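## Task

Pick up the carton marked R63 from the bench and set it down on the counter. Every other carton on the bench must be left standing exactly as it was. The carton must not topple or be left leaning, and it must rest on the counter by itself at the end, not held up by the robot.

## Robot and tools

ROBOT. A simulated Hello Robot Stretch 3 with a single arm. It has a two-wheel base (0.33 m long, 0.34 m wide), a lift that rides up a vertical mast, and a telescoping arm that sticks out to the robot's RIGHT. At the arm's end is a wrist (yaw, pitch, roll) with a two-finger gripper. The arm cannot reach forward, and the base cannot slide sideways, so you shift the gripper fore and aft by driving the base. Turns happen on the spot around the midpoint of the drive wheels, 0.05 m behind the front edge. Stowed (arm in, wrist folded) the robot sweeps a 0.28 m radius when turning; an unfolded, level gripper reaches past that.

FRAMES. Base frame: origin on the floor between the drive wheels, x forward, y left, z up. hand_pose is given in this frame, at the point where closed fingertips meet; with all wrist joints at 0 its x axis is up, y toward the mast along the arm, z toward the rear. The odometry frame is the base frame at the start of the scene; heading is positive to the left, within -3.142 to 3.142.

CAMERAS. head_camera (896x504) and nav_camera (fisheye, 672x504) are on the head and are aimed with head_pan_rad and head_tilt_rad. wrist_camera (644x364) rides on the gripper. Every successful execute_actions result ends with one image from each camera, taken at the end of the call. Calibration lines give intrinsics K and T_world_to_cam (base frame to camera, metres), with small errors.

execute_actions. Argument "actions": a list run in order; an empty list just reports the state. Each action may have "robot", "steps" (integer 1 to 450, at 30 steps per second, default 1) and "until". An action with only "steps" waits. "robot" is either one command, a list of up to 8 commands run one after another (a queue, which may include {"pause_s": s}, s at most 15), or {"stop": true} which brakes everything and clears the queue. A command may contain:
- "base": exactly one key. translate_m = a relative drive in metres from the current spot, forward positive, absolute value at most 1. rotate_rad = a relative turn in radians, left (counter-clockwise from above) positive, absolute value at most 3.2. Measured from where the base is when that command begins.
- "joints": absolute targets by name; joints not named keep their current goal. lift_m 0 to 1.1 m (arm height); arm_m 0 to 0.52 m (extension); wrist_yaw_rad -1.345 to 4.42 (0 along the arm, positive swings toward the front, 3.0 folded over the base); wrist_pitch_rad -1.57 to 0.451 (0 level, negative tips fingers down); wrist_roll_rad -2.911 to 2.911 (0 = fingers side by side, level); gripper_m -0.089 to 0.179 (larger is wider; real fingertip gap is about 0.007 smaller when nearly shut, 0.025 smaller wide open, zero under 0.007); head_pan_rad -3.953 to 1.73 (0 forward, positive left, -1.57 looks along the arm); head_tilt_rad -1.53 to 0.419 (negative looks down).
- "contact_limits": {"arm_m": effort percent 1 to 100}, the effort at which the arm halts; lower is gentler, valid until the arm's next command.
Motions in one command start together. A new command takes over at once and discards the rest of an older queue; goals too close to brake for get overshot. A queue moves on when every motion of the previous command ends "done" ("off_target" also passes for base and gripper). Any invalid field or out-of-range number rejects the whole call.
"until" ends the action early when all its conditions hold. {"robot": {"status": "ended"}} means nothing is moving and no queue runs; pair it with "steps": 450 to wait out a command. Other fields: x, y, heading, translate_m, rotate_rad and their _goal, base_status, each joint's reading, _goal and _status, refusals, queue, queue_left. Numbers use [op, value] with =, !=, <, <=, >, >=, compared at printed precision; statuses take a word or ["!=", "moving"]. {"any": {"status": "ended"}} fires when any single motion or the queue finishes.

RESULTS. base_status shows progress as (done so far of goal). joint_goals, joint_status, measured_speeds (units per second), and refusals/queue/queue_left follow. Status words: moving, done, off_target (stuck short, still pushing), contact_stop (joint went slack), time_out, stopped, not_commanded, torque_fault (wrist servo off for 10 s, limp). Lines starting refused:, dropped: or replaced: explain problems, indexing actions and commands from 0. on_its_own reports goals the robot changed, slack or off joints, and base lean. base_tilt in degrees (forward/right positive, a few degrees of fixed bias). motor_effort in percent, bracket = peak since last result, noisy. lidar_m: 12 distances in 30-degree sectors counter-clockwise from straight ahead (4th left, 7th behind, 10th right), in a plane 0.17 m high, range 0.15 to 12 m, "-" = nothing. wrist_depth_mm (45 to 1000) and head_depth_mm (280 to 4000, image sideways) are 7x7 grids of median depths.

zoom_image: "camera" (head_camera, nav_camera or wrist_camera) and "region" [x0, y0, x1, y1] in that image's pixels, at most 504x504.

finished_scene: "scene" integer 1 or 2; ends the scene for good. Call only after all motion has stopped and the carton sits on its own.

GRIPPER. Grip by commanding a value below the carton's width; release by opening at least 0.02 above where the pads touched. Neither the reading nor "done" proves a grasp; check images and effort. Squeezing very hard trips a stall guard that weakens the grip.

SPEED. Base runs 0.30 m/s and 1.9 rad/s only when stowed (lift_m under 0.30, arm_m under 0.03, wrist_yaw_rad over 2.54); otherwise 0.10 m/s and 0.63 rad/s.

CAUTIONS. Fold or unfold the wrist only with lift_m 0.32 to 0.95, pitch -0.4, roll near 0; once folded the lift may drop to 0.25. With yaw below -0.4 keep pitch at -0.5 or lower. Pushing against something rigid with the gripper above about 0.45 m can tip the robot; never push twice after a contact_stop; do not drive while gripping or hooking something fixed. If snagged or leaning, reverse the last move in small steps, pull the gripper free, and lower lift to about 0.2. Avoid drops, slams, knocking other cartons and overloading the wrist. The simulation keeps running while you think, and loose objects may get an occasional small shove.

Each tool is called after "Call:" in YAML: its name, and indented under it one key for each argument.

## Session

Call:
execute_actions:
  actions: []

Scene clock: 0.00 s.
robot.base_odometry: x=+0.000 y=+0.000 heading=+0.000 (m, m, rad; robot's odometry frame)
robot.turned_by_wheels: +0.000 (rad since the last result)
robot.turned_by_imu: +0.000 (rad since the last result)
robot.base_tilt: forward=+0.2 right=-0.3 (deg)
robot.lidar_m: 1.38 1.14 0.87 1.23 2.66 0.89 0.72 0.70 2.42 1.50 1.54 1.71
robot.head_depth_mm: 1631 1597 1601 1594 1603 1593 1587 / 1558 1528 1538 1527 1516 1531 1526 / 1484 1454 1456 1454 1440 1446 1443 / 1434 1408 1413 1412 1406 1405 1416 / 1358 1358 1355 1354 1351 1349 1349 / 1305 1315 1301 1312 1305 1299 1286 / 1263 1255 1252 1254 1248 1254 1238
robot.base_status: not_commanded
robot.joint_positions: lift_m=+0.309 arm_m=+0.001 wrist_yaw_rad=+3.098 wrist_pitch_rad=-0.540 wrist_roll_rad=-0.007 gripper_m=+0.037 head_pan_rad=+0.009 head_tilt_rad=+0.014
robot.joint_goals: lift_m=+0.309 arm_m=+0.001 wrist_yaw_rad=+3.098 wrist_pitch_rad=-0.540 wrist_roll_rad=-0.007 gripper_m=+0.037 head_pan_rad=+0.009 head_tilt_rad=+0.014
robot.joint_status: lift_m=not_commanded arm_m=not_commanded wrist_yaw_rad=not_commanded wrist_pitch_rad=not_commanded wrist_roll_rad=not_commanded gripper_m=not_commanded head_pan_rad=not_commanded head_tilt_rad=not_commanded
robot.measured_speeds: translate_m=+0.000 rotate_rad=+0.000 lift_m=+0.000 arm_m=+0.000 wrist_yaw_rad=+0.000 wrist_pitch_rad=+0.000 wrist_roll_rad=+0.000 head_pan_rad=+0.000 head_tilt_rad=+0.000
robot: refusals=0 queue=idle queue_left=0
robot.motor_effort: left_wheel=+0 right_wheel=+0 lift_m=+22 arm_m=-1 wrist_yaw_rad=+0 wrist_pitch_rad=+6 wrist_roll_rad=+0 gripper_m=-1 head_pan_rad=+0 head_tilt_rad=+3 (%)
robot.hand_pose: x=-0.0121 y=+0.0615 z=+0.2954 quat_wxyz=(+0.203, +0.683, +0.174, +0.680) (m; robot's base frame)
robot.wrist_depth_mm: - - - - - 796 741 / 937 956 - - - 902 874 / 729 753 774 794 829 850 871 / 598 621 627 652 663 676 699 / 510 521 - 565 551 571 576 / 458 - - - 486 487 493 / - - - - 416 425 430
pictures: head_camera (sideways: a quarter turn clockwise sets it upright), nav_camera (sideways: a quarter turn counterclockwise sets it upright), wrist_camera
Images, in order (width x height): head_camera 896x504, nav_camera 672x504, wrist_camera 644x364.

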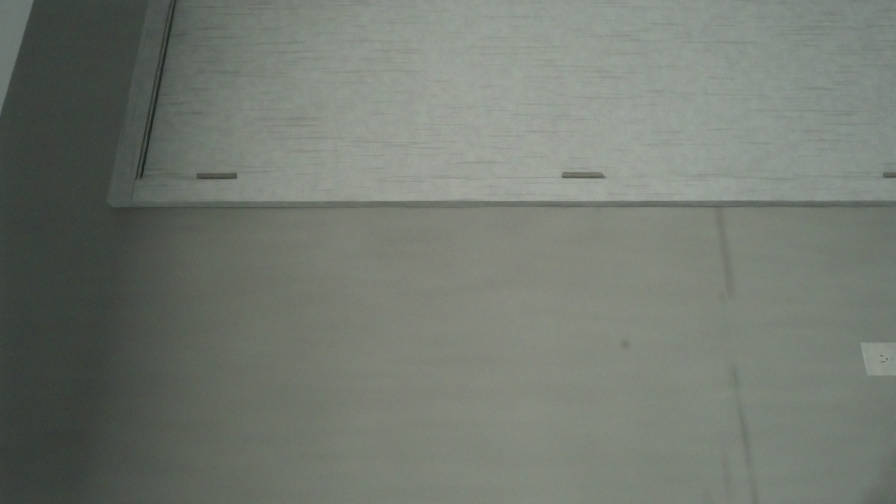

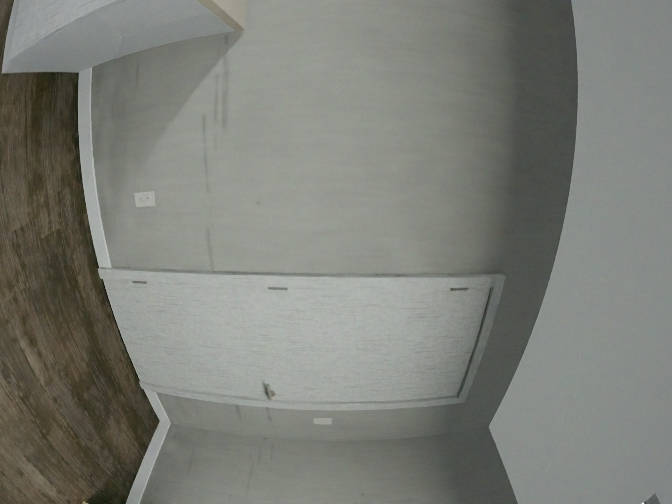

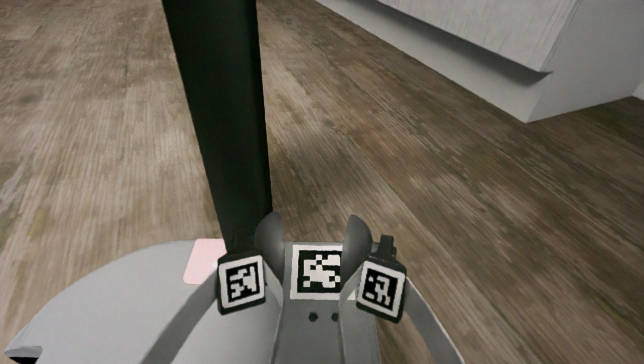

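Call:
execute_actions:
  actions:
    - {"robot":{"joints":{"head_pan_rad":1.3,"head_tilt_rad":-0.6}},"steps":99,"until":{"robot":{"status":"ended"}}}

Call:
execute_actions:
  actions:
    - {"robot":{"joints":{"head_pan_rad":-1.7}},"steps":150,"until":{"robot":{"status":"ended"}}}

Call:
execute_actions:
  actions:
    - {"robot":{"joints":{"head_pan_rad":-3.2}},"steps":99,"until":{"robot":{"status":"ended"}}}

Scene clock: 6.57 s.
robot.base_odometry: x=+0.000 y=+0.000 heading=+0.000 (m, m, rad; robot's odometry frame)
robot.turned_by_wheels: +0.000 (rad since the last result)
robot.turned_by_imu: -0.001 (rad since the last result)
robot.base_tilt: forward=+0.2 right=-0.3 (deg)
robot.lidar_m: 1.38 1.14 0.88 1.24 2.66 0.89 0.72 0.70 2.42 1.51 1.54 1.72
robot.head_depth_mm: 1354 1413 954 951 1108 1358 1206 / 1490 1533 1024 1080 1211 1367 1215 / 1655 1687 1114 1243 1425 1447 1214 / 1871 1726 1284 1482 1679 1455 1219 / 2194 1731 1528 1818 1811 1454 1219 / 2561 1775 1891 2219 1811 1457 1233 / 2517 2587 2866 2341 1803 1464 1228
robot.base_status: not_commanded
robot.joint_positions: lift_m=+0.309 arm_m=+0.001 wrist_yaw_rad=+3.098 wrist_pitch_rad=-0.540 wrist_roll_rad=-0.007 gripper_m=+0.037 head_pan_rad=+1.293 head_tilt_rad=-0.592
robot.joint_goals: lift_m=+0.309 arm_m=+0.001 wrist_yaw_rad=+3.098 wrist_pitch_rad=-0.540 wrist_roll_rad=-0.007 gripper_m=+0.037 head_pan_rad=+1.300 head_tilt_rad=-0.600
robot.joint_status: lift_m=not_commanded arm_m=not_commanded wrist_yaw_rad=not_commanded wrist_pitch_rad=not_commanded wrist_roll_rad=not_commanded gripper_m=not_commanded head_pan_rad=done head_tilt_rad=done
robot.measured_speeds: translate_m=+0.000 rotate_rad=+0.000 lift_m=+0.000 arm_m=+0.000 wrist_yaw_rad=+0.000 wrist_pitch_rad=+0.000 wrist_roll_rad=+0.000 head_pan_rad=+0.000 head_tilt_rad=+0.000
robot: refusals=0 queue=done queue_left=0
robot.motor_effort: left_wheel=+0(0) right_wheel=+1(1) lift_m=+22(22) arm_m=-1(1) wrist_yaw_rad=+0(1) wrist_pitch_rad=+6(6) wrist_roll_rad=+0(0) gripper_m=-1(1) head_pan_rad=+1(32) head_tilt_rad=-3(35) (%)
robot.hand_pose: x=-0.0121 y=+0.0615 z=+0.2954 quat_wxyz=(+0.203, +0.683, +0.174, +0.680) (m; robot's base frame)
robot.wrist_depth_mm: - - - - - 799 728 / 959 969 - - - 889 874 / 731 747 764 787 817 839 861 / 601 622 628 644 663 678 694 / 515 529 - 564 561 567 578 / 457 - - - 481 483 493 / - - - - 417 422 431
pictures: head_camera (sideways: a quarter turn clockwise sets it upright), nav_camera (sideways: a quarter turn counterclockwise sets it upright), wrist_camera
camera_calibration (this result's frames):
head_camera: T_world_to_cam=[[-0.139212, -0.511974, -0.847645, 1.1289], [-0.971708, 0.235551, 0.0173158, -0.0142891], [0.190798, 0.826074, -0.530281, 0.648596], [0, 0, 0, 1]] pos_world=[0.0195213, 0.0455465, 1.3011]
nav_camera: T_world_to_cam=[[0.164042, 0.512662, 0.842774, -1.05731], [0.961498, -0.274051, -0.0204449, 0.072102], [0.220482, 0.813679, -0.53788, 0.657324], [0, 0, 0, 1]] pos_world=[-0.04081, 0.0269536, 1.24611]
wrist_camera: T_world_to_cam=[[0.997184, -0.0059478, 0.074759, -0.0152406], [0.0528949, -0.650887, -0.75733, 0.299107], [0.0531641, 0.759152, -0.648739, 0.309415], [0, 0, 0, 1]] pos_world=[-0.0170733, -0.0402986, 0.428392]
Images, in order (width x height): head_camera 896x504, nav_camera 672x504, wrist_camera 644x364.

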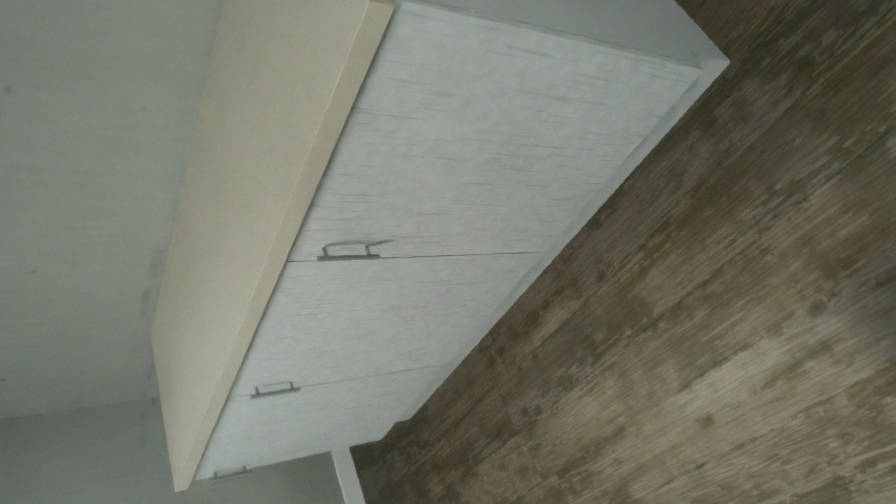

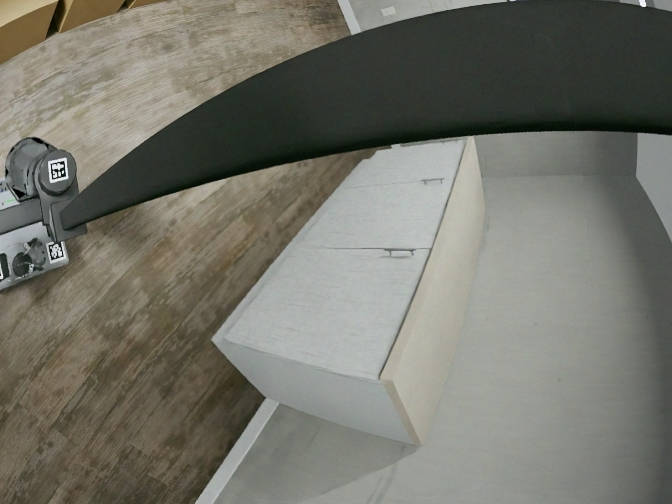

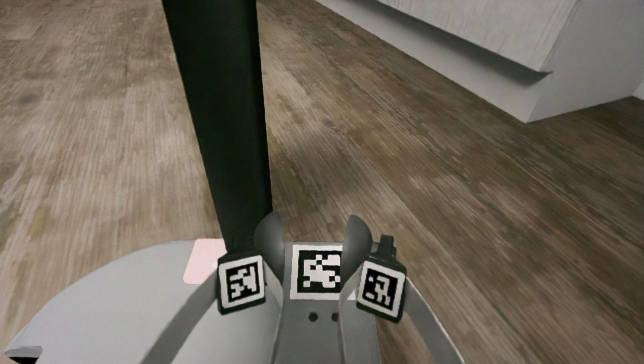

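Scene clock: 8.40 s.
robot.base_odometry: x=+0.000 y=+0.000 heading=+0.000 (m, m, rad; robot's odometry frame)
robot.turned_by_wheels: +0.000 (rad since the last result)
robot.turned_by_imu: +0.000 (rad since the last result)
robot.base_tilt: forward=+0.2 right=-0.3 (deg)
robot.lidar_m: 1.38 1.15 0.87 1.23 2.65 0.89 0.72 0.70 2.43 1.50 1.54 1.71
robot.head_depth_mm: 2167 2436 2795 2291 1773 1432 1203 / 2040 2227 2603 2303 1771 1432 1206 / 1911 2114 2436 2319 1788 1442 1208 / 1798 2015 2081 2060 1780 1451 1216 / 1739 1909 1996 1974 1784 1459 1219 / 1650 1792 1884 1954 1801 1452 1231 / 1587 1710 1802 1875 1785 1454 1232
robot.base_status: not_commanded
robot.joint_positions: lift_m=+0.309 arm_m=+0.001 wrist_yaw_rad=+3.098 wrist_pitch_rad=-0.540 wrist_roll_rad=-0.007 gripper_m=+0.037 head_pan_rad=-1.693 head_tilt_rad=-0.592
robot.joint_goals: lift_m=+0.309 arm_m=+0.001 wrist_yaw_rad=+3.098 wrist_pitch_rad=-0.540 wrist_roll_rad=-0.007 gripper_m=+0.037 head_pan_rad=-1.700 head_tilt_rad=-0.600
robot.joint_status: lift_m=not_commanded arm_m=not_commanded wrist_yaw_rad=not_commanded wrist_pitch_rad=not_commanded wrist_roll_rad=not_commanded gripper_m=not_commanded head_pan_rad=done head_tilt_rad=done
robot.measured_speeds: translate_m=+0.000 rotate_rad=+0.000 lift_m=+0.000 arm_m=+0.000 wrist_yaw_rad=+0.000 wrist_pitch_rad=+0.000 wrist_roll_rad=+0.000 head_pan_rad=+0.000 head_tilt_rad=+0.000
robot: refusals=0 queue=done queue_left=0
robot.motor_effort: left_wheel=+0(0) right_wheel=+1(1) lift_m=+22(22) arm_m=-1(1) wrist_yaw_rad=-1(0) wrist_pitch_rad=+6(6) wrist_roll_rad=+0(0) gripper_m=-1(1) head_pan_rad=-2(31) head_tilt_rad=-3(3) (%)
robot.hand_pose: x=-0.0121 y=+0.0615 z=+0.2954 quat_wxyz=(+0.203, +0.683, +0.174, +0.680) (m; robot's base frame)
robot.wrist_depth_mm: - - - - - 803 726 / 944 966 - - - 897 891 / 742 752 776 795 821 837 851 / 607 611 631 653 657 669 679 / 517 527 - 561 559 569 578 / 455 - - - 486 486 495 / - - - - 417 422 428
pictures: head_camera (sideways: a quarter turn clockwise sets it upright), nav_camera (sideways: a quarter turn counterclockwise sets it upright), wrist_camera
camera_calibration (this result's frames):
head_camera: T_world_to_cam=[[0.0579867, 0.527739, -0.847425, 1.12741], [0.996509, -0.0816621, 0.0173325, -0.026317], [-0.0600554, -0.845472, -0.530632, 0.650584], [0, 0, 0, 1]] pos_world=[-0.000078751, -0.0470787, 1.30107]
nav_camera: T_world_to_cam=[[-0.0824076, -0.532277, 0.84255, -1.05552], [-0.992407, 0.121283, -0.020445, 0.084021], [-0.0913043, -0.837838, -0.53823, 0.659682], [0, 0, 0, 1]] pos_world=[0.0566322, -0.0193118, 1.24611]
wrist_camera: T_world_to_cam=[[0.997184, -0.00594786, 0.0747589, -0.0152406], [0.0528948, -0.650887, -0.75733, 0.299107], [0.0531641, 0.759152, -0.648739, 0.309415], [0, 0, 0, 1]] pos_world=[-0.0170733, -0.0402986, 0.428392]
Images, in order (width x height): head_camera 896x504, nav_camera 672x504, wrist_camera 644x364.

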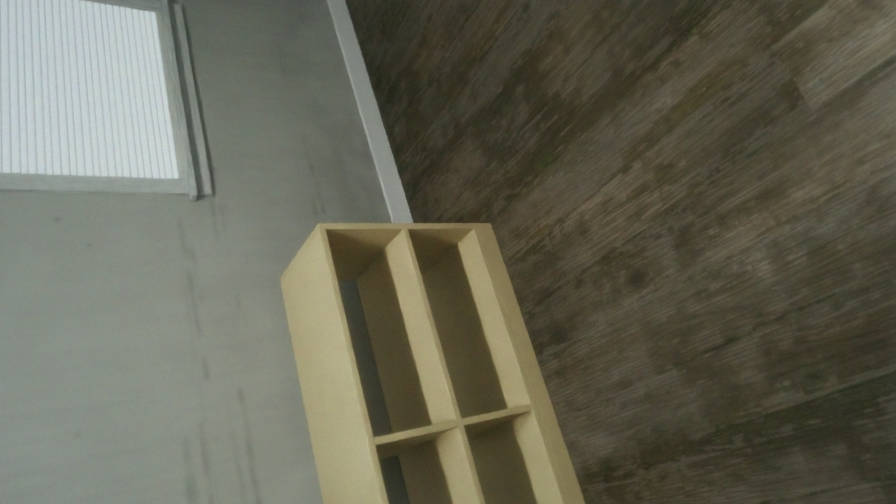

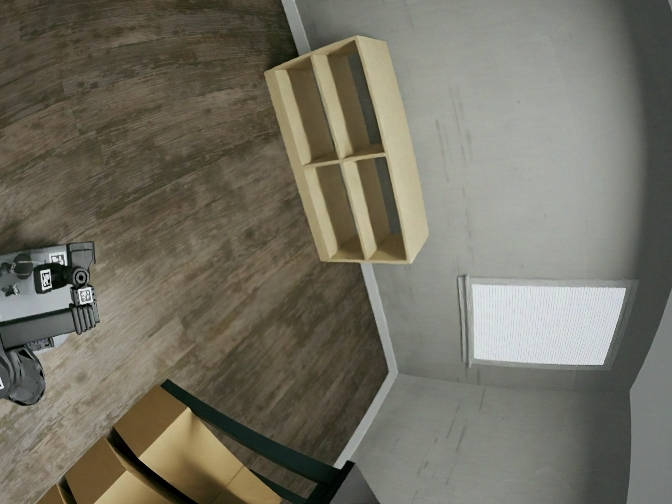

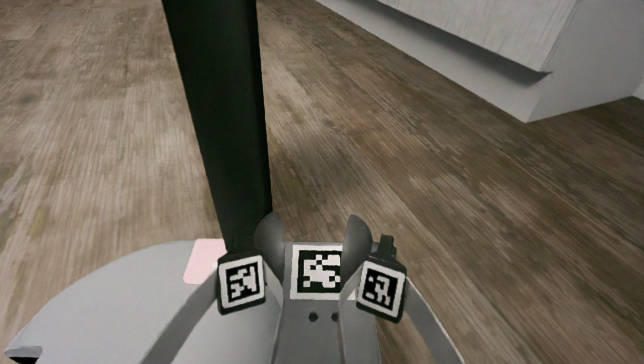

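Scene clock: 9.67 s.
robot.base_odometry: x=+0.000 y=+0.000 heading=+0.000 (m, m, rad; robot's odometry frame)
robot.turned_by_wheels: +0.000 (rad since the last result)
robot.turned_by_imu: +0.000 (rad since the last result)
robot.base_tilt: forward=+0.2 right=-0.3 (deg)
robot.lidar_m: 1.38 1.14 0.87 1.24 2.66 0.89 0.72 0.70 2.43 1.50 1.54 1.71
robot.head_depth_mm: 2562 1489 1023 2275 1447 1443 1214 / 2476 1404 979 1837 1406 1369 1216 / 2373 1306 969 1821 1452 1337 1212 / 2214 1398 974 1774 1424 1242 1222 / 2157 1340 977 1644 1422 1252 1218 / 2062 2167 989 825 1530 1153 1175 / 1977 2061 997 793 1442 1163 1123
robot.base_status: not_commanded
robot.joint_positions: lift_m=+0.309 arm_m=+0.001 wrist_yaw_rad=+3.098 wrist_pitch_rad=-0.540 wrist_roll_rad=-0.007 gripper_m=+0.037 head_pan_rad=-3.193 head_tilt_rad=-0.592
robot.joint_goals: lift_m=+0.309 arm_m=+0.001 wrist_yaw_rad=+3.098 wrist_pitch_rad=-0.540 wrist_roll_rad=-0.007 gripper_m=+0.037 head_pan_rad=-3.200 head_tilt_rad=-0.600
robot.joint_status: lift_m=not_commanded arm_m=not_commanded wrist_yaw_rad=not_commanded wrist_pitch_rad=not_commanded wrist_roll_rad=not_commanded gripper_m=not_commanded head_pan_rad=done head_tilt_rad=done
robot.measured_speeds: translate_m=+0.000 rotate_rad=+0.000 lift_m=+0.000 arm_m=+0.000 wrist_yaw_rad=+0.000 wrist_pitch_rad=+0.000 wrist_roll_rad=+0.000 head_pan_rad=+0.000 head_tilt_rad=+0.000
robot: refusals=0 queue=done queue_left=0
robot.motor_effort: left_wheel=+0(0) right_wheel=+1(1) lift_m=+22(22) arm_m=-1(1) wrist_yaw_rad=+0(0) wrist_pitch_rad=+6(6) wrist_roll_rad=+0(0) gripper_m=+0(1) head_pan_rad=-2(32) head_tilt_rad=-3(3) (%)
robot.hand_pose: x=-0.0121 y=+0.0615 z=+0.2954 quat_wxyz=(+0.203, +0.683, +0.174, +0.680) (m; robot's base frame)
robot.wrist_depth_mm: - - - - - 799 733 / 927 946 - - - 892 874 / 729 751 772 789 813 845 876 / 608 618 621 639 657 678 688 / 514 528 - 564 561 566 574 / 458 - - - 484 487 492 / - - - - 416 422 430
pictures: head_camera (sideways: a quarter turn clockwise sets it upright), nav_camera (sideways: a quarter turn counterclockwise sets it upright), wrist_camera
camera_calibration (this result's frames):
head_camera: T_world_to_cam=[[0.530551, -0.020511, -0.847405, 1.1245], [-0.0109654, -0.99979, 0.017334, -0.0201733], [-0.847582, 0.0000955758, -0.530664, 0.655429], [0, 0, 0, 1]] pos_world=[-0.0412978, 0.00283296, 1.30107]
nav_camera: T_world_to_cam=[[-0.536804, 0.0445497, 0.84253, -1.05272], [0.0507771, 0.998501, -0.020445, 0.0776576], [-0.842178, 0.0318062, -0.538261, 0.664303], [0, 0, 0, 1]] pos_world=[-0.00958668, -0.0517718, 1.2461]
wrist_camera: T_world_to_cam=[[0.997184, -0.00594783, 0.074759, -0.0152406], [0.0528948, -0.650887, -0.75733, 0.299107], [0.0531641, 0.759152, -0.648739, 0.309415], [0, 0, 0, 1]] pos_world=[-0.0170733, -0.0402986, 0.428392]
Images, in order (width x height): head_camera 896x504, nav_camera 672x504, wrist_camera 644x364.

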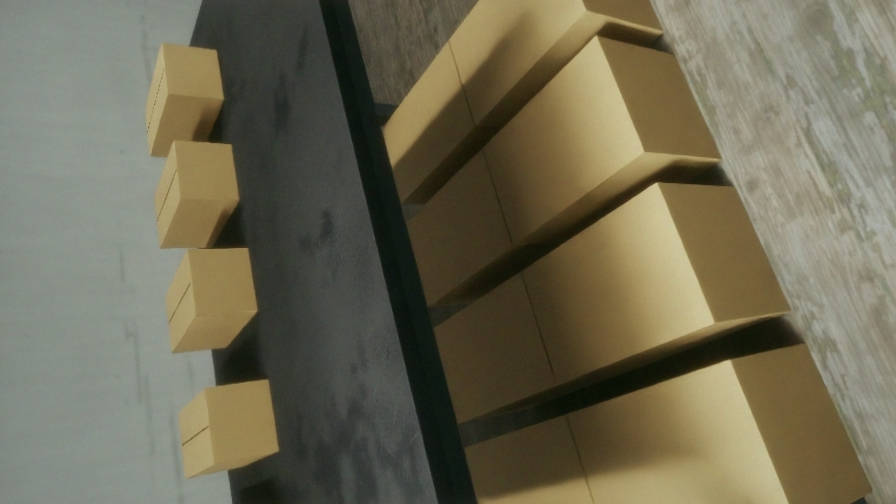

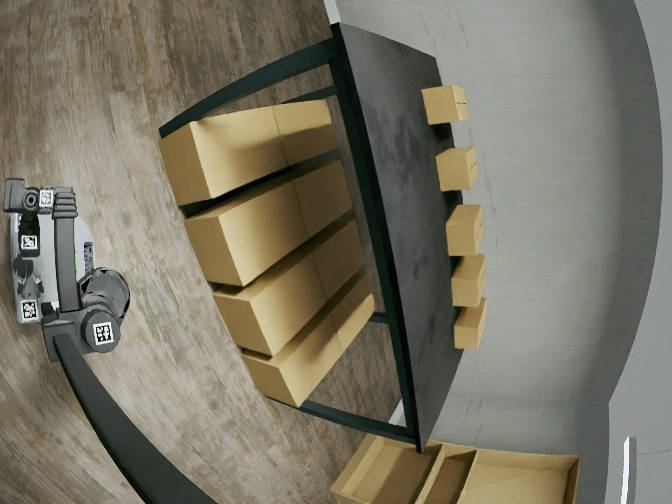

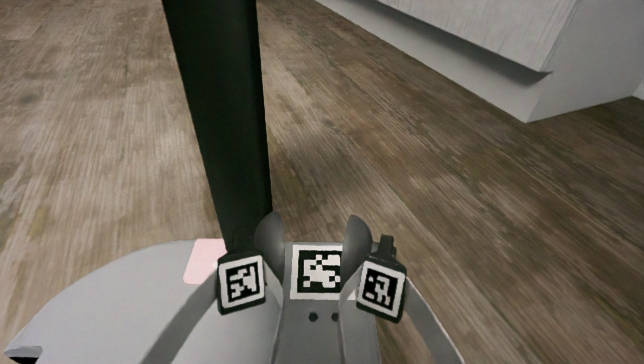

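Call:
execute_actions:
  actions:
    - {"robot":[{"joints":{"lift_m":0.27,"head_pan_rad":-1.0,"head_tilt_rad":-0.7}},{"base":{"rotate_rad":-1.6}},{"base":{"translate_m":0.9}},{"base":{"rotate_rad":-1.12}},{"base":{"translate_m":1.0}},{"base":{"translate_m":0.4}}],"steps":450,"until":{"robot":{"status":"ended"}}}
    - {"steps":300,"until":{"robot":{"status":"ended"}}}

Scene clock: 39.60 s.
robot.base_odometry: x=-1.304 y=-1.473 heading=-2.720 (m, m, rad; robot's odometry frame)
robot.turned_by_wheels: -2.720 (rad since the last result)
robot.turned_by_imu: -2.654 (rad since the last result)
robot.base_tilt: forward=+0.2 right=-0.3 (deg)
robot.lidar_m: 0.66 0.70 1.01 1.00 1.06 1.06 3.11 0.93 0.66 0.77 0.89 0.68
robot.head_depth_mm: 1478 1806 2286 1982 1598 1340 1151 / 1208 1432 1713 1946 1606 1349 1152 / 1037 1180 1377 1644 1619 1347 1160 / 898 1006 1147 1325 1516 1355 1170 / 791 876 982 1116 1290 1335 1167 / 711 778 858 960 1080 1236 1173 / 642 700 762 841 932 1060 1131
robot.base_status: done (translate_m +0.4000 of +0.4000)
robot.joint_positions: lift_m=+0.271 arm_m=+0.001 wrist_yaw_rad=+3.098 wrist_pitch_rad=-0.540 wrist_roll_rad=-0.007 gripper_m=+0.037 head_pan_rad=-1.007 head_tilt_rad=-0.692
robot.joint_goals: lift_m=+0.270 arm_m=+0.001 wrist_yaw_rad=+3.098 wrist_pitch_rad=-0.540 wrist_roll_rad=-0.007 gripper_m=+0.037 head_pan_rad=-1.000 head_tilt_rad=-0.700
robot.joint_status: lift_m=done arm_m=not_commanded wrist_yaw_rad=not_commanded wrist_pitch_rad=not_commanded wrist_roll_rad=not_commanded gripper_m=not_commanded head_pan_rad=done head_tilt_rad=done
robot.measured_speeds: translate_m=+0.000 rotate_rad=+0.000 lift_m=+0.000 arm_m=+0.000 wrist_yaw_rad=+0.000 wrist_pitch_rad=+0.000 wrist_roll_rad=+0.000 head_pan_rad=+0.000 head_tilt_rad=+0.000
robot: refusals=0 queue=done queue_left=0
robot.motor_effort: left_wheel=+1(9) right_wheel=-1(5) lift_m=+12(23) arm_m=-1(1) wrist_yaw_rad=+0(0) wrist_pitch_rad=+6(6) wrist_roll_rad=+0(0) gripper_m=-2(1) head_pan_rad=+3(32) head_tilt_rad=-4(13) (%)
robot.hand_pose: x=-0.0121 y=+0.0614 z=+0.2569 quat_wxyz=(+0.203, +0.683, +0.174, +0.680) (m; robot's base frame)
robot.wrist_depth_mm: 960 984 - 962 973 952 796 / 851 864 - 941 987 994 789 / 681 691 699 717 739 771 734 / 554 562 572 585 602 619 631 / 472 504 - - 510 514 522 / - - - - 442 440 445 / - - - - 382 388 394
pictures: head_camera (sideways: a quarter turn clockwise sets it upright), nav_camera (sideways: a quarter turn counterclockwise sets it upright), wrist_camera
camera_calibration (this result's frames):
head_camera: T_world_to_cam=[[-0.332896, 0.513806, -0.790685, 1.05582], [0.823836, 0.566431, 0.0212272, -0.0303316], [0.458775, -0.644328, -0.611855, 0.753088], [0, 0, 0, 1]] pos_world=[0.0309696, -0.0400719, 1.29625]
nav_camera: T_world_to_cam=[[0.316596, -0.532348, 0.785094, -0.983046], [-0.84582, -0.53308, -0.0203804, 0.08304], [0.429367, -0.657596, -0.619041, 0.761638], [0, 0, 0, 1]] pos_world=[0.0544431, 0.0217946, 1.24496]
wrist_camera: T_world_to_cam=[[0.997184, -0.00594469, 0.0747579, -0.0123609], [0.052894, -0.650915, -0.757306, 0.26991], [0.0531629, 0.759128, -0.648767, 0.284461], [0, 0, 0, 1]] pos_world=[-0.0170734, -0.0403272, 0.389878]
Images, in order (width x height): head_camera 896x504, nav_camera 672x504, wrist_camera 644x364.

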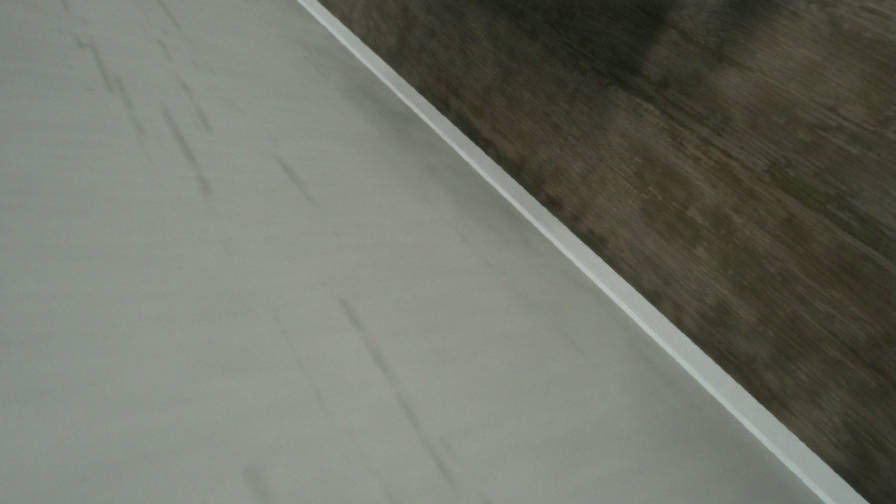

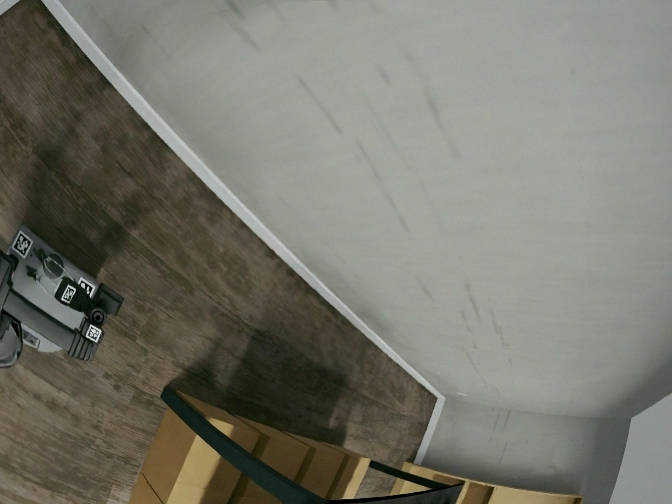

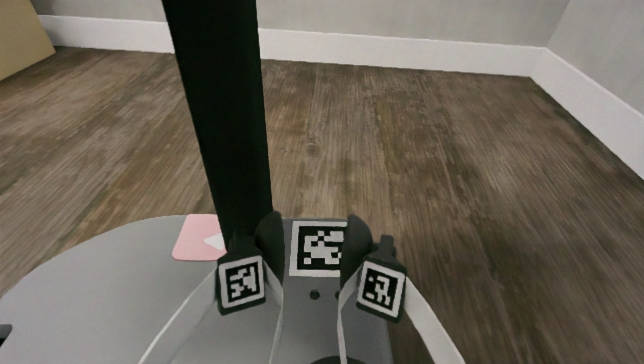

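Call:
execute_actions:
  actions:
    - {"robot":[{"base":{"translate_m":0.33}},{"base":{"rotate_rad":-1.64}},{"base":{"translate_m":0.75},"joints":{"head_pan_rad":-0.85,"head_tilt_rad":-0.5}}],"steps":450,"until":{"robot":{"status":"ended"}}}

Scene clock: 56.33 s.
robot.base_odometry: x=-1.864 y=-0.904 heading=+1.923 (m, m, rad; robot's odometry frame)
robot.turned_by_wheels: -1.640 (rad since the last result)
robot.turned_by_imu: -1.601 (rad since the last result)
robot.base_tilt: forward=+0.2 right=-0.3 (deg)
robot.lidar_m: 1.21 0.46 0.34 0.33 0.34 0.47 1.35 1.79 2.26 0.49 0.51 0.71
robot.head_depth_mm: 3220 2951 834 738 616 1286 1003 / 3474 3150 1005 710 673 1217 1087 / 3744 3568 956 772 1496 1219 1032 / 3774 - 900 829 1555 1262 1138 / 3503 3746 1040 891 1595 1272 1279 / 3104 3360 1080 2340 1572 1428 1277 / 2890 3080 1178 2600 1588 1573 1286
robot.base_status: done (translate_m +0.7500 of +0.7500)
robot.joint_positions: lift_m=+0.271 arm_m=+0.001 wrist_yaw_rad=+3.098 wrist_pitch_rad=-0.540 wrist_roll_rad=-0.007 gripper_m=+0.037 head_pan_rad=-0.857 head_tilt_rad=-0.507
robot.joint_goals: lift_m=+0.270 arm_m=+0.001 wrist_yaw_rad=+3.098 wrist_pitch_rad=-0.540 wrist_roll_rad=-0.007 gripper_m=+0.037 head_pan_rad=-0.850 head_tilt_rad=-0.500
robot.joint_status: lift_m=done arm_m=not_commanded wrist_yaw_rad=not_commanded wrist_pitch_rad=not_commanded wrist_roll_rad=not_commanded gripper_m=not_commanded head_pan_rad=done head_tilt_rad=done
robot.measured_speeds: translate_m=+0.000 rotate_rad=+0.000 lift_m=+0.000 arm_m=+0.000 wrist_yaw_rad=+0.000 wrist_pitch_rad=+0.000 wrist_roll_rad=+0.000 head_pan_rad=+0.000 head_tilt_rad=+0.000
robot: refusals=0 queue=done queue_left=0
robot.motor_effort: left_wheel=+1(11) right_wheel=-1(5) lift_m=+12(12) arm_m=-1(1) wrist_yaw_rad=+0(0) wrist_pitch_rad=+6(6) wrist_roll_rad=+0(0) gripper_m=+1(1) head_pan_rad=+2(12) head_tilt_rad=+4(20) (%)
robot.hand_pose: x=-0.0121 y=+0.0614 z=+0.2569 quat_wxyz=(+0.203, +0.683, +0.174, +0.680) (m; robot's base frame)
robot.wrist_depth_mm: 337 337 - 338 338 338 339 / 375 378 - 377 379 379 382 / 430 428 427 426 428 431 429 / 469 472 473 474 475 478 484 / 471 502 - - 505 513 527 / - - - - 440 439 450 / - - - - 378 387 394
pictures: head_camera (sideways: a quarter turn clockwise sets it upright), nav_camera (sideways: a quarter turn counterclockwise sets it upright), wrist_camera
camera_calibration (this result's frames):
head_camera: T_world_to_cam=[[-0.303766, 0.340596, -0.889787, 1.18487], [0.72802, 0.685416, 0.0138262, -0.0201161], [0.614584, -0.643583, -0.456166, 0.549577], [0, 0, 0, 1]] pos_world=[0.0368056, -0.0360743, 1.30526]
nav_camera: T_world_to_cam=[[0.291009, -0.362048, 0.885571, -1.1139], [-0.754388, -0.656114, -0.0203389, 0.0824332], [0.588399, -0.662145, -0.464059, 0.55903], [0, 0, 0, 1]] pos_world=[0.0574088, 0.0209586, 1.24754]
wrist_camera: T_world_to_cam=[[0.997184, -0.0059443, 0.0747579, -0.0123609], [0.0528941, -0.650918, -0.757303, 0.269897], [0.0531629, 0.759125, -0.64877, 0.284475], [0, 0, 0, 1]] pos_world=[-0.0170734, -0.0403455, 0.389877]
Images, in order (width x height): head_camera 896x504, nav_camera 672x504, wrist_camera 644x364.

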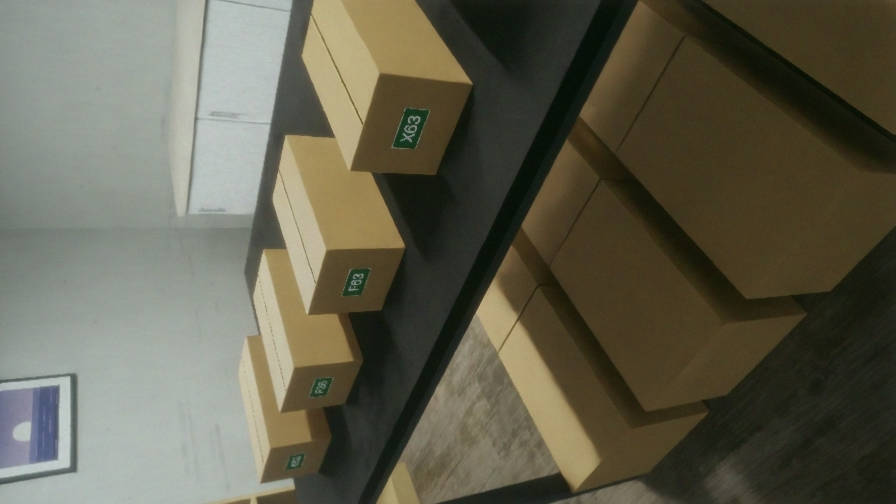

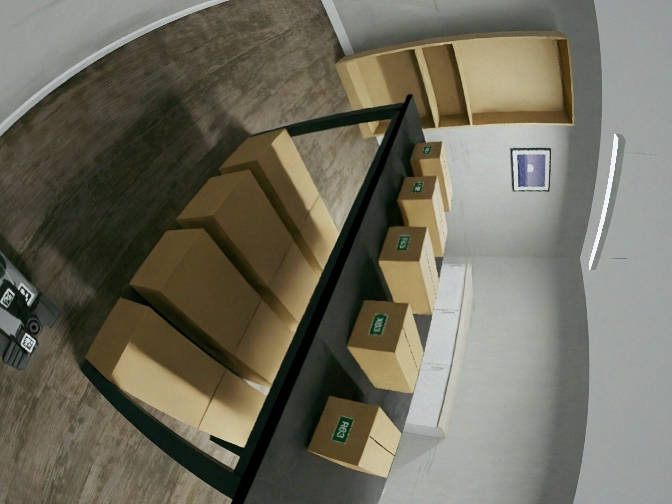

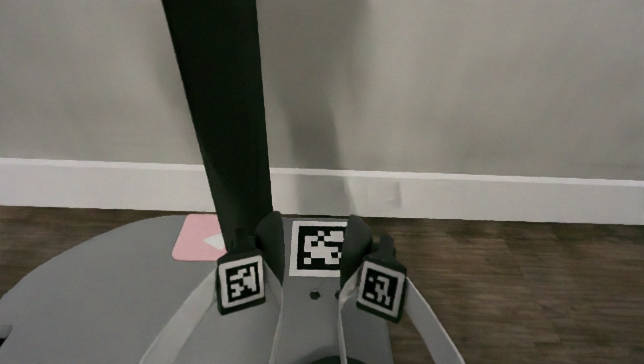

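Nearest one, around x≈0.13.

Call:
execute_actions:
  actions:
    - {"robot":[{"base":{"translate_m":0.17},"joints":{"lift_m":0.93,"wrist_pitch_rad":-0.4,"head_pan_rad":-1.6,"head_tilt_rad":-0.7}},{"joints":{"wrist_yaw_rad":0,"gripper_m":0.179}},{"joints":{"wrist_pitch_rad":0}}],"steps":450,"until":{"robot":{"status":"ended"}}}

Scene clock: 71.97 s.
robot.base_odometry: x=-1.922 y=-0.744 heading=+1.923 (m, m, rad; robot's odometry frame)
robot.turned_by_wheels: +0.000 (rad since the last result)
robot.turned_by_imu: -0.002 (rad since the last result)
robot.base_tilt: forward=+0.2 right=-0.3 (deg)
robot.lidar_m: 1.20 0.45 0.33 0.32 0.34 0.47 1.35 1.92 0.51 0.49 0.52 0.71
robot.head_depth_mm: 2928 3250 763 621 - - - / 2949 1129 734 627 1698 - - / 2969 782 635 630 - - - / 3000 1161 667 632 1507 1082 1129 / 2918 1166 775 647 1308 1139 1145 / 2584 808 652 643 1298 1078 1134 / 2607 1185 640 644 1348 1110 1149
robot.base_status: done (translate_m +0.1700 of +0.1700)
robot.joint_positions: lift_m=+0.929 arm_m=+0.001 wrist_yaw_rad=+0.003 wrist_pitch_rad=-0.022 wrist_roll_rad=-0.007 gripper_m=+0.179 head_pan_rad=-1.593 head_tilt_rad=-0.691
robot.joint_goals: lift_m=+0.930 arm_m=+0.001 wrist_yaw_rad=+0.000 wrist_pitch_rad=+0.000 wrist_roll_rad=-0.007 gripper_m=+0.179 head_pan_rad=-1.600 head_tilt_rad=-0.700
robot.joint_status: lift_m=done arm_m=not_commanded wrist_yaw_rad=done wrist_pitch_rad=done wrist_roll_rad=not_commanded gripper_m=done head_pan_rad=done head_tilt_rad=done
robot.measured_speeds: translate_m=+0.000 rotate_rad=+0.000 lift_m=+0.000 arm_m=+0.000 wrist_yaw_rad=+0.000 wrist_pitch_rad=+0.000 wrist_roll_rad=+0.000 head_pan_rad=+0.000 head_tilt_rad=+0.000
robot: refusals=0 queue=done queue_left=0
robot.motor_effort: left_wheel=+1(10) right_wheel=-1(5) lift_m=+32(36) arm_m=-1(1) wrist_yaw_rad=-3(1) wrist_pitch_rad=+10(10) wrist_roll_rad=+0(0) gripper_m=+1(84) head_pan_rad=-2(30) head_tilt_rad=-4(20) (%)
robot.hand_pose: x=-0.0207 y=-0.4015 z=+1.0385 quat_wxyz=(+0.710, +0.009, -0.704, -0.007) (m; robot's base frame)
robot.wrist_depth_mm: - - - - - - - / - - - - - - - / - - - - - - - / 474 383 547 388 - - - / 447 394 458 396 492 - - / - 337 345 352 362 373 - / 272 273 269 272 276 272 -
pictures: head_camera (sideways: a quarter turn clockwise sets it upright), nav_camera (sideways: a quarter turn counterclockwise sets it upright), wrist_camera
camera_calibration (this result's frames):
head_camera: T_world_to_cam=[[0.00696511, 0.611674, -0.791079, 1.05426], [0.999647, 0.0160384, 0.0212026, -0.031372], [0.0256567, -0.790947, -0.611346, 0.755069], [0, 0, 0, 1]] pos_world=[0.00464531, -0.0471432, 1.29628]
nav_camera: T_world_to_cam=[[-0.0308015, -0.618104, 0.785492, -0.981446], [-0.999506, 0.0239067, -0.0203814, 0.0839789], [-0.00618072, -0.785733, -0.618535, 0.763637], [0, 0, 0, 1]] pos_world=[0.0584273, -0.00862897, 1.24497]
wrist_camera: T_world_to_cam=[[-0.996484, 0.000945514, 0.083776, -0.112882], [-0.0821128, 0.187543, -0.978818, 1.12486], [-0.0166371, -0.982256, -0.186806, -0.0368788], [0, 0, 0, 1]] pos_world=[-0.0207337, -0.247077, 1.1036]
Images, in order (width x height): head_camera 896x504, nav_camera 672x504, wrist_camera 644x364.

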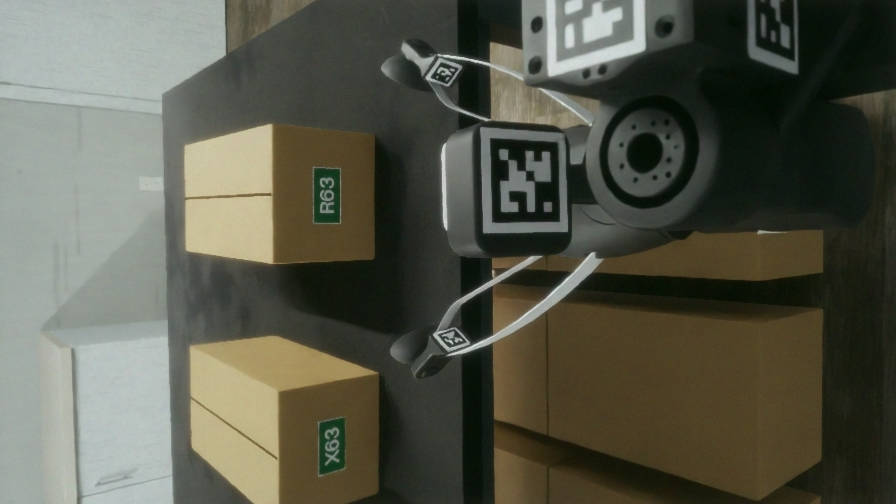

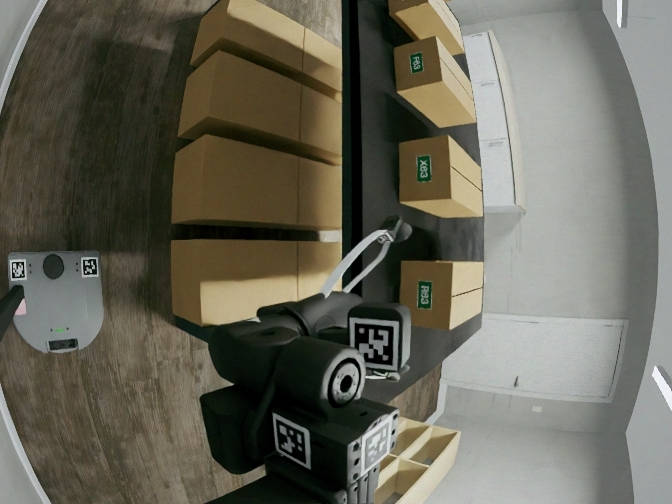

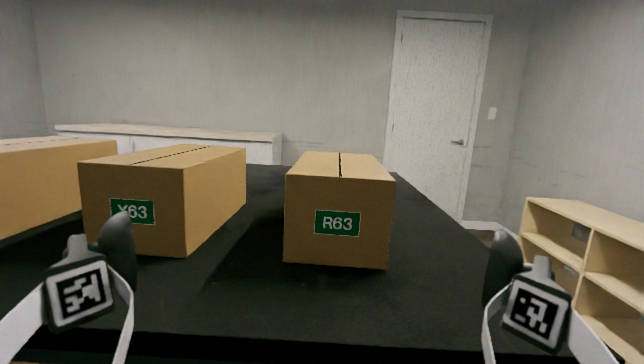

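Call:
execute_actions:
  actions:
    - {"robot":{"base":{"translate_m":-0.025},"joints":{"lift_m":0.91,"arm_m":0.2}},"steps":450,"until":{"robot":{"status":"ended"}}}

Scene clock: 80.73 s.
robot.base_odometry: x=-1.914 y=-0.768 heading=+1.923 (m, m, rad; robot's odometry frame)
robot.turned_by_wheels: +0.000 (rad since the last result)
robot.turned_by_imu: -0.002 (rad since the last result)
robot.base_tilt: forward=+0.2 right=-0.3 (deg)
robot.lidar_m: 1.20 0.45 0.34 0.32 0.34 0.47 1.35 1.90 0.51 0.49 0.53 0.73
robot.head_depth_mm: 2923 3233 2777 - 739 1316 1160 / 2982 1130 888 - 1613 994 1134 / 3025 1001 - - 1279 1067 1111 / 2966 1016 626 631 1291 1069 1120 / 2917 1160 769 635 1374 1169 1142 / 2574 804 680 640 1308 1085 1128 / 2578 1187 637 641 1338 1089 1133
robot.base_status: done (translate_m -0.0250 of -0.0250)
robot.joint_positions: lift_m=+0.911 arm_m=+0.200 wrist_yaw_rad=+0.001 wrist_pitch_rad=-0.020 wrist_roll_rad=-0.007 gripper_m=+0.179 head_pan_rad=-1.593 head_tilt_rad=-0.691
robot.joint_goals: lift_m=+0.910 arm_m=+0.200 wrist_yaw_rad=+0.000 wrist_pitch_rad=+0.000 wrist_roll_rad=-0.007 gripper_m=+0.179 head_pan_rad=-1.600 head_tilt_rad=-0.700
robot.joint_status: lift_m=done arm_m=done wrist_yaw_rad=done wrist_pitch_rad=done wrist_roll_rad=not_commanded gripper_m=done head_pan_rad=done head_tilt_rad=done
robot.measured_speeds: translate_m=+0.000 rotate_rad=+0.000 lift_m=+0.000 arm_m=+0.000 wrist_yaw_rad=+0.000 wrist_pitch_rad=+0.000 wrist_roll_rad=+0.000 head_pan_rad=+0.000 head_tilt_rad=+0.000
robot: refusals=0 queue=done queue_left=0
robot.motor_effort: left_wheel=+1(3) right_wheel=+0(3) lift_m=+13(28) arm_m=+2(8) wrist_yaw_rad=-1(2) wrist_pitch_rad=+9(10) wrist_roll_rad=+0(0) gripper_m=+0(0) head_pan_rad=-3(3) head_tilt_rad=-4(4) (%)
robot.hand_pose: x=-0.0211 y=-0.6003 z=+1.0200 quat_wxyz=(+0.710, +0.008, -0.704, -0.007) (m; robot's base frame)
robot.wrist_depth_mm: - - - - - - - / - - - - - - - / - - - - - - - / 236 316 431 250 - - - / 221 344 183 180 180 - - / - 302 192 188 187 338 - / 218 233 200 195 195 245 -
pictures: head_camera (sideways: a quarter turn clockwise sets it upright), nav_camera (sideways: a quarter turn counterclockwise sets it upright), wrist_camera
camera_calibration (this result's frames):
head_camera: T_world_to_cam=[[0.00703127, 0.61189, -0.790912, 1.05404], [0.999648, 0.0159323, 0.021213, -0.0313857], [0.0255811, -0.790782, -0.611563, 0.755351], [0, 0, 0, 1]] pos_world=[0.00464062, -0.0471415, 1.29627]
nav_camera: T_world_to_cam=[[-0.0308683, -0.618316, 0.785323, -0.981225], [-0.999504, 0.0240125, -0.020381, 0.0839783], [-0.0062557, -0.785563, -0.618751, 0.763918], [0, 0, 0, 1]] pos_world=[0.0584268, -0.00861864, 1.24496]
wrist_camera: T_world_to_cam=[[-0.996482, 0.00247417, 0.0837703, -0.110578], [-0.0818456, 0.186247, -0.979088, 1.14348], [-0.0180244, -0.9825, -0.18539, -0.237274], [0, 0, 0, 1]] pos_world=[-0.0208769, -0.445818, 1.08484]
Images, in order (width x height): head_camera 896x504, nav_camera 672x504, wrist_camera 644x364.

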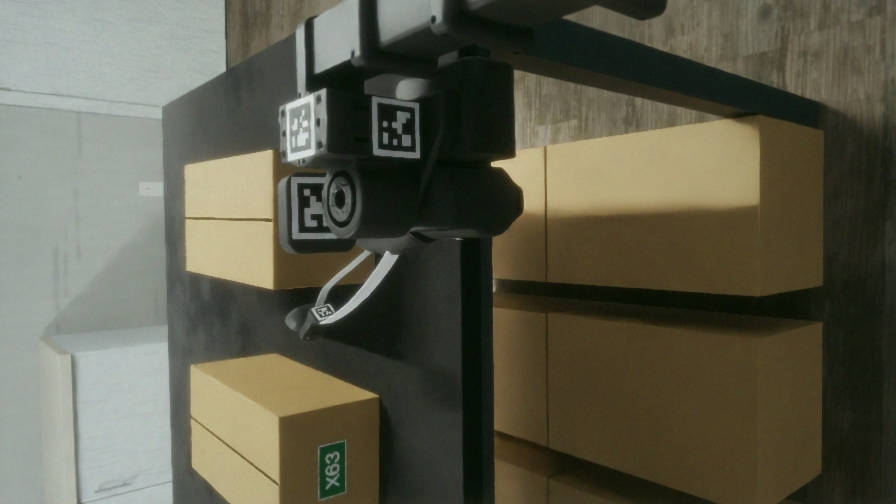

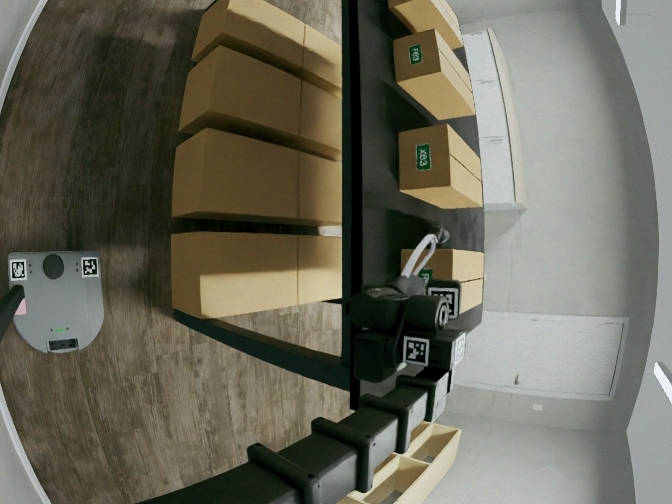

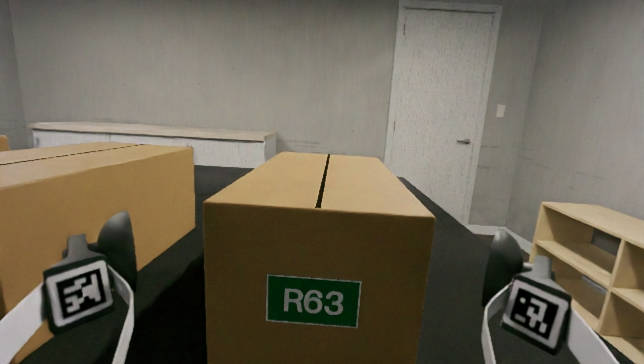

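Call:
execute_actions:
  actions:
    - {"robot":[{"base":{"translate_m":-0.004},"joints":{"lift_m":1.05}},{"joints":{"wrist_pitch_rad":-0.6}},{"joints":{"arm_m":0.3}}],"steps":450,"until":{"robot":{"status":"ended"}}}

Scene clock: 93.53 s.
robot.base_odometry: x=-1.912 y=-0.772 heading=+1.923 (m, m, rad; robot's odometry frame)
robot.turned_by_wheels: +0.000 (rad since the last result)
robot.turned_by_imu: -0.002 (rad since the last result)
robot.base_tilt: forward=+0.2 right=-0.3 (deg)
robot.lidar_m: 1.20 0.45 0.34 0.33 0.34 0.47 1.34 1.89 0.51 0.49 0.53 0.73
robot.head_depth_mm: - 3210 798 622 735 1316 1154 / - 999 754 625 1627 1000 1140 / - - 657 630 1279 1072 1119 / 2944 1121 644 633 1285 1080 1118 / 2857 1163 785 635 1365 1161 1147 / 2569 815 692 637 1294 1080 1125 / 2565 1196 639 644 1343 1089 1130
robot.base_status: done (translate_m -0.0040 of -0.0040)
robot.joint_positions: lift_m=+1.049 arm_m=+0.300 wrist_yaw_rad=+0.001 wrist_pitch_rad=-0.611 wrist_roll_rad=-0.007 gripper_m=+0.179 head_pan_rad=-1.593 head_tilt_rad=-0.691
robot.joint_goals: lift_m=+1.050 arm_m=+0.300 wrist_yaw_rad=+0.000 wrist_pitch_rad=-0.600 wrist_roll_rad=-0.007 gripper_m=+0.179 head_pan_rad=-1.600 head_tilt_rad=-0.700
robot.joint_status: lift_m=done arm_m=done wrist_yaw_rad=done wrist_pitch_rad=done wrist_roll_rad=not_commanded gripper_m=done head_pan_rad=done head_tilt_rad=done
robot.measured_speeds: translate_m=+0.000 rotate_rad=+0.000 lift_m=+0.000 arm_m=+0.000 wrist_yaw_rad=+0.000 wrist_pitch_rad=+0.000 wrist_roll_rad=+0.000 head_pan_rad=+0.000 head_tilt_rad=+0.000
robot: refusals=0 queue=done queue_left=0
robot.motor_effort: left_wheel=+2(2) right_wheel=+0(3) lift_m=+32(33) arm_m=+3(0) wrist_yaw_rad=-2(2) wrist_pitch_rad=+5(9) wrist_roll_rad=+0(0) gripper_m=+1(0) head_pan_rad=-2(3) head_tilt_rad=-2(3) (%)
robot.hand_pose: x=-0.0213 y=-0.6406 z=+1.0214 quat_wxyz=(+0.677, +0.214, -0.672, -0.212) (m; robot's base frame)
robot.wrist_depth_mm: 313 619 644 677 737 - - / 244 308 470 265 486 - - / 223 313 218 212 236 - - / 227 311 175 178 188 368 - / 227 278 151 153 158 307 - / - 245 155 147 145 266 - / 217 225 218 200 225 233 254
pictures: head_camera (sideways: a quarter turn clockwise sets it upright), nav_camera (sideways: a quarter turn counterclockwise sets it upright), wrist_camera
camera_calibration (this result's frames):
head_camera: T_world_to_cam=[[0.0070319, 0.611892, -0.79091, 1.05404], [0.999648, 0.0159313, 0.0212131, -0.0313858], [0.0255804, -0.790781, -0.611565, 0.755353], [0, 0, 0, 1]] pos_world=[0.00464057, -0.0471415, 1.29627]
nav_camera: T_world_to_cam=[[-0.0308689, -0.618318, 0.785321, -0.981223], [-0.999504, 0.0240135, -0.020381, 0.0839783], [-0.00625641, -0.785561, -0.618753, 0.76392], [0, 0, 0, 1]] pos_world=[0.0584268, -0.00861853, 1.24496]
wrist_camera: T_world_to_cam=[[-0.996424, -0.0443991, 0.071883, -0.12868], [-0.0823649, 0.700041, -0.709337, 1.206], [-0.0188271, -0.712721, -0.701195, 0.423021], [0, 0, 0, 1]] pos_world=[-0.0209234, -0.548468, 1.16133]
Images, in order (width x height): head_camera 896x504, nav_camera 672x504, wrist_camera 644x364.

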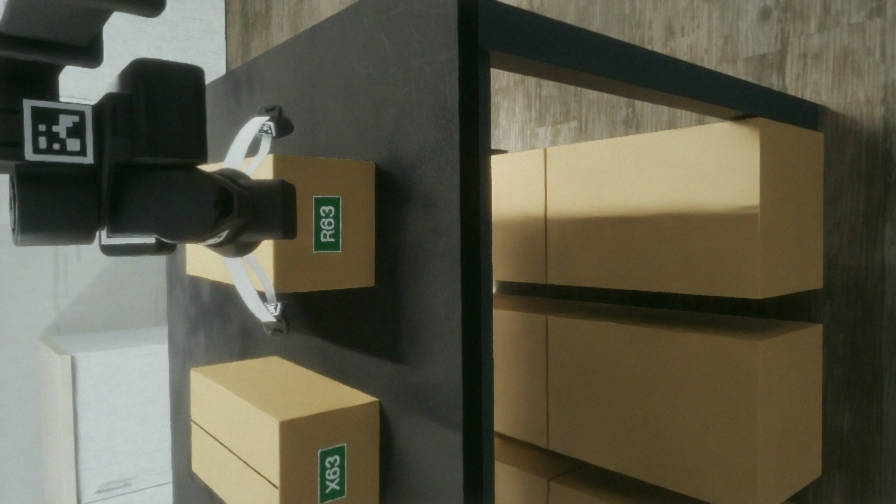

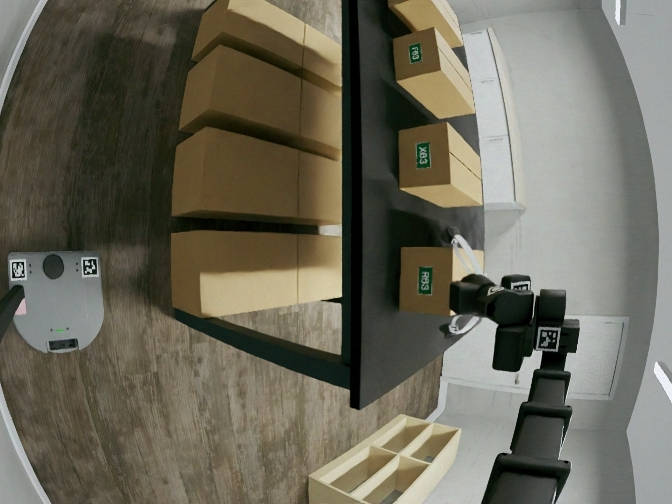

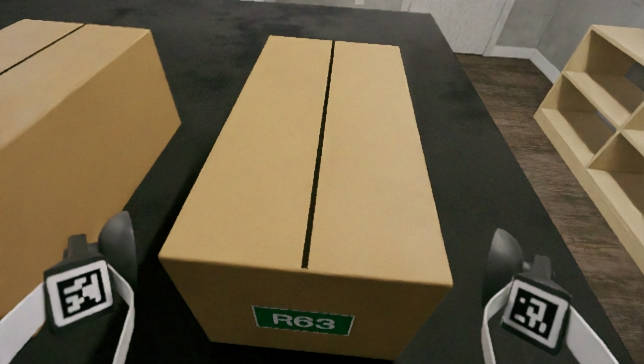

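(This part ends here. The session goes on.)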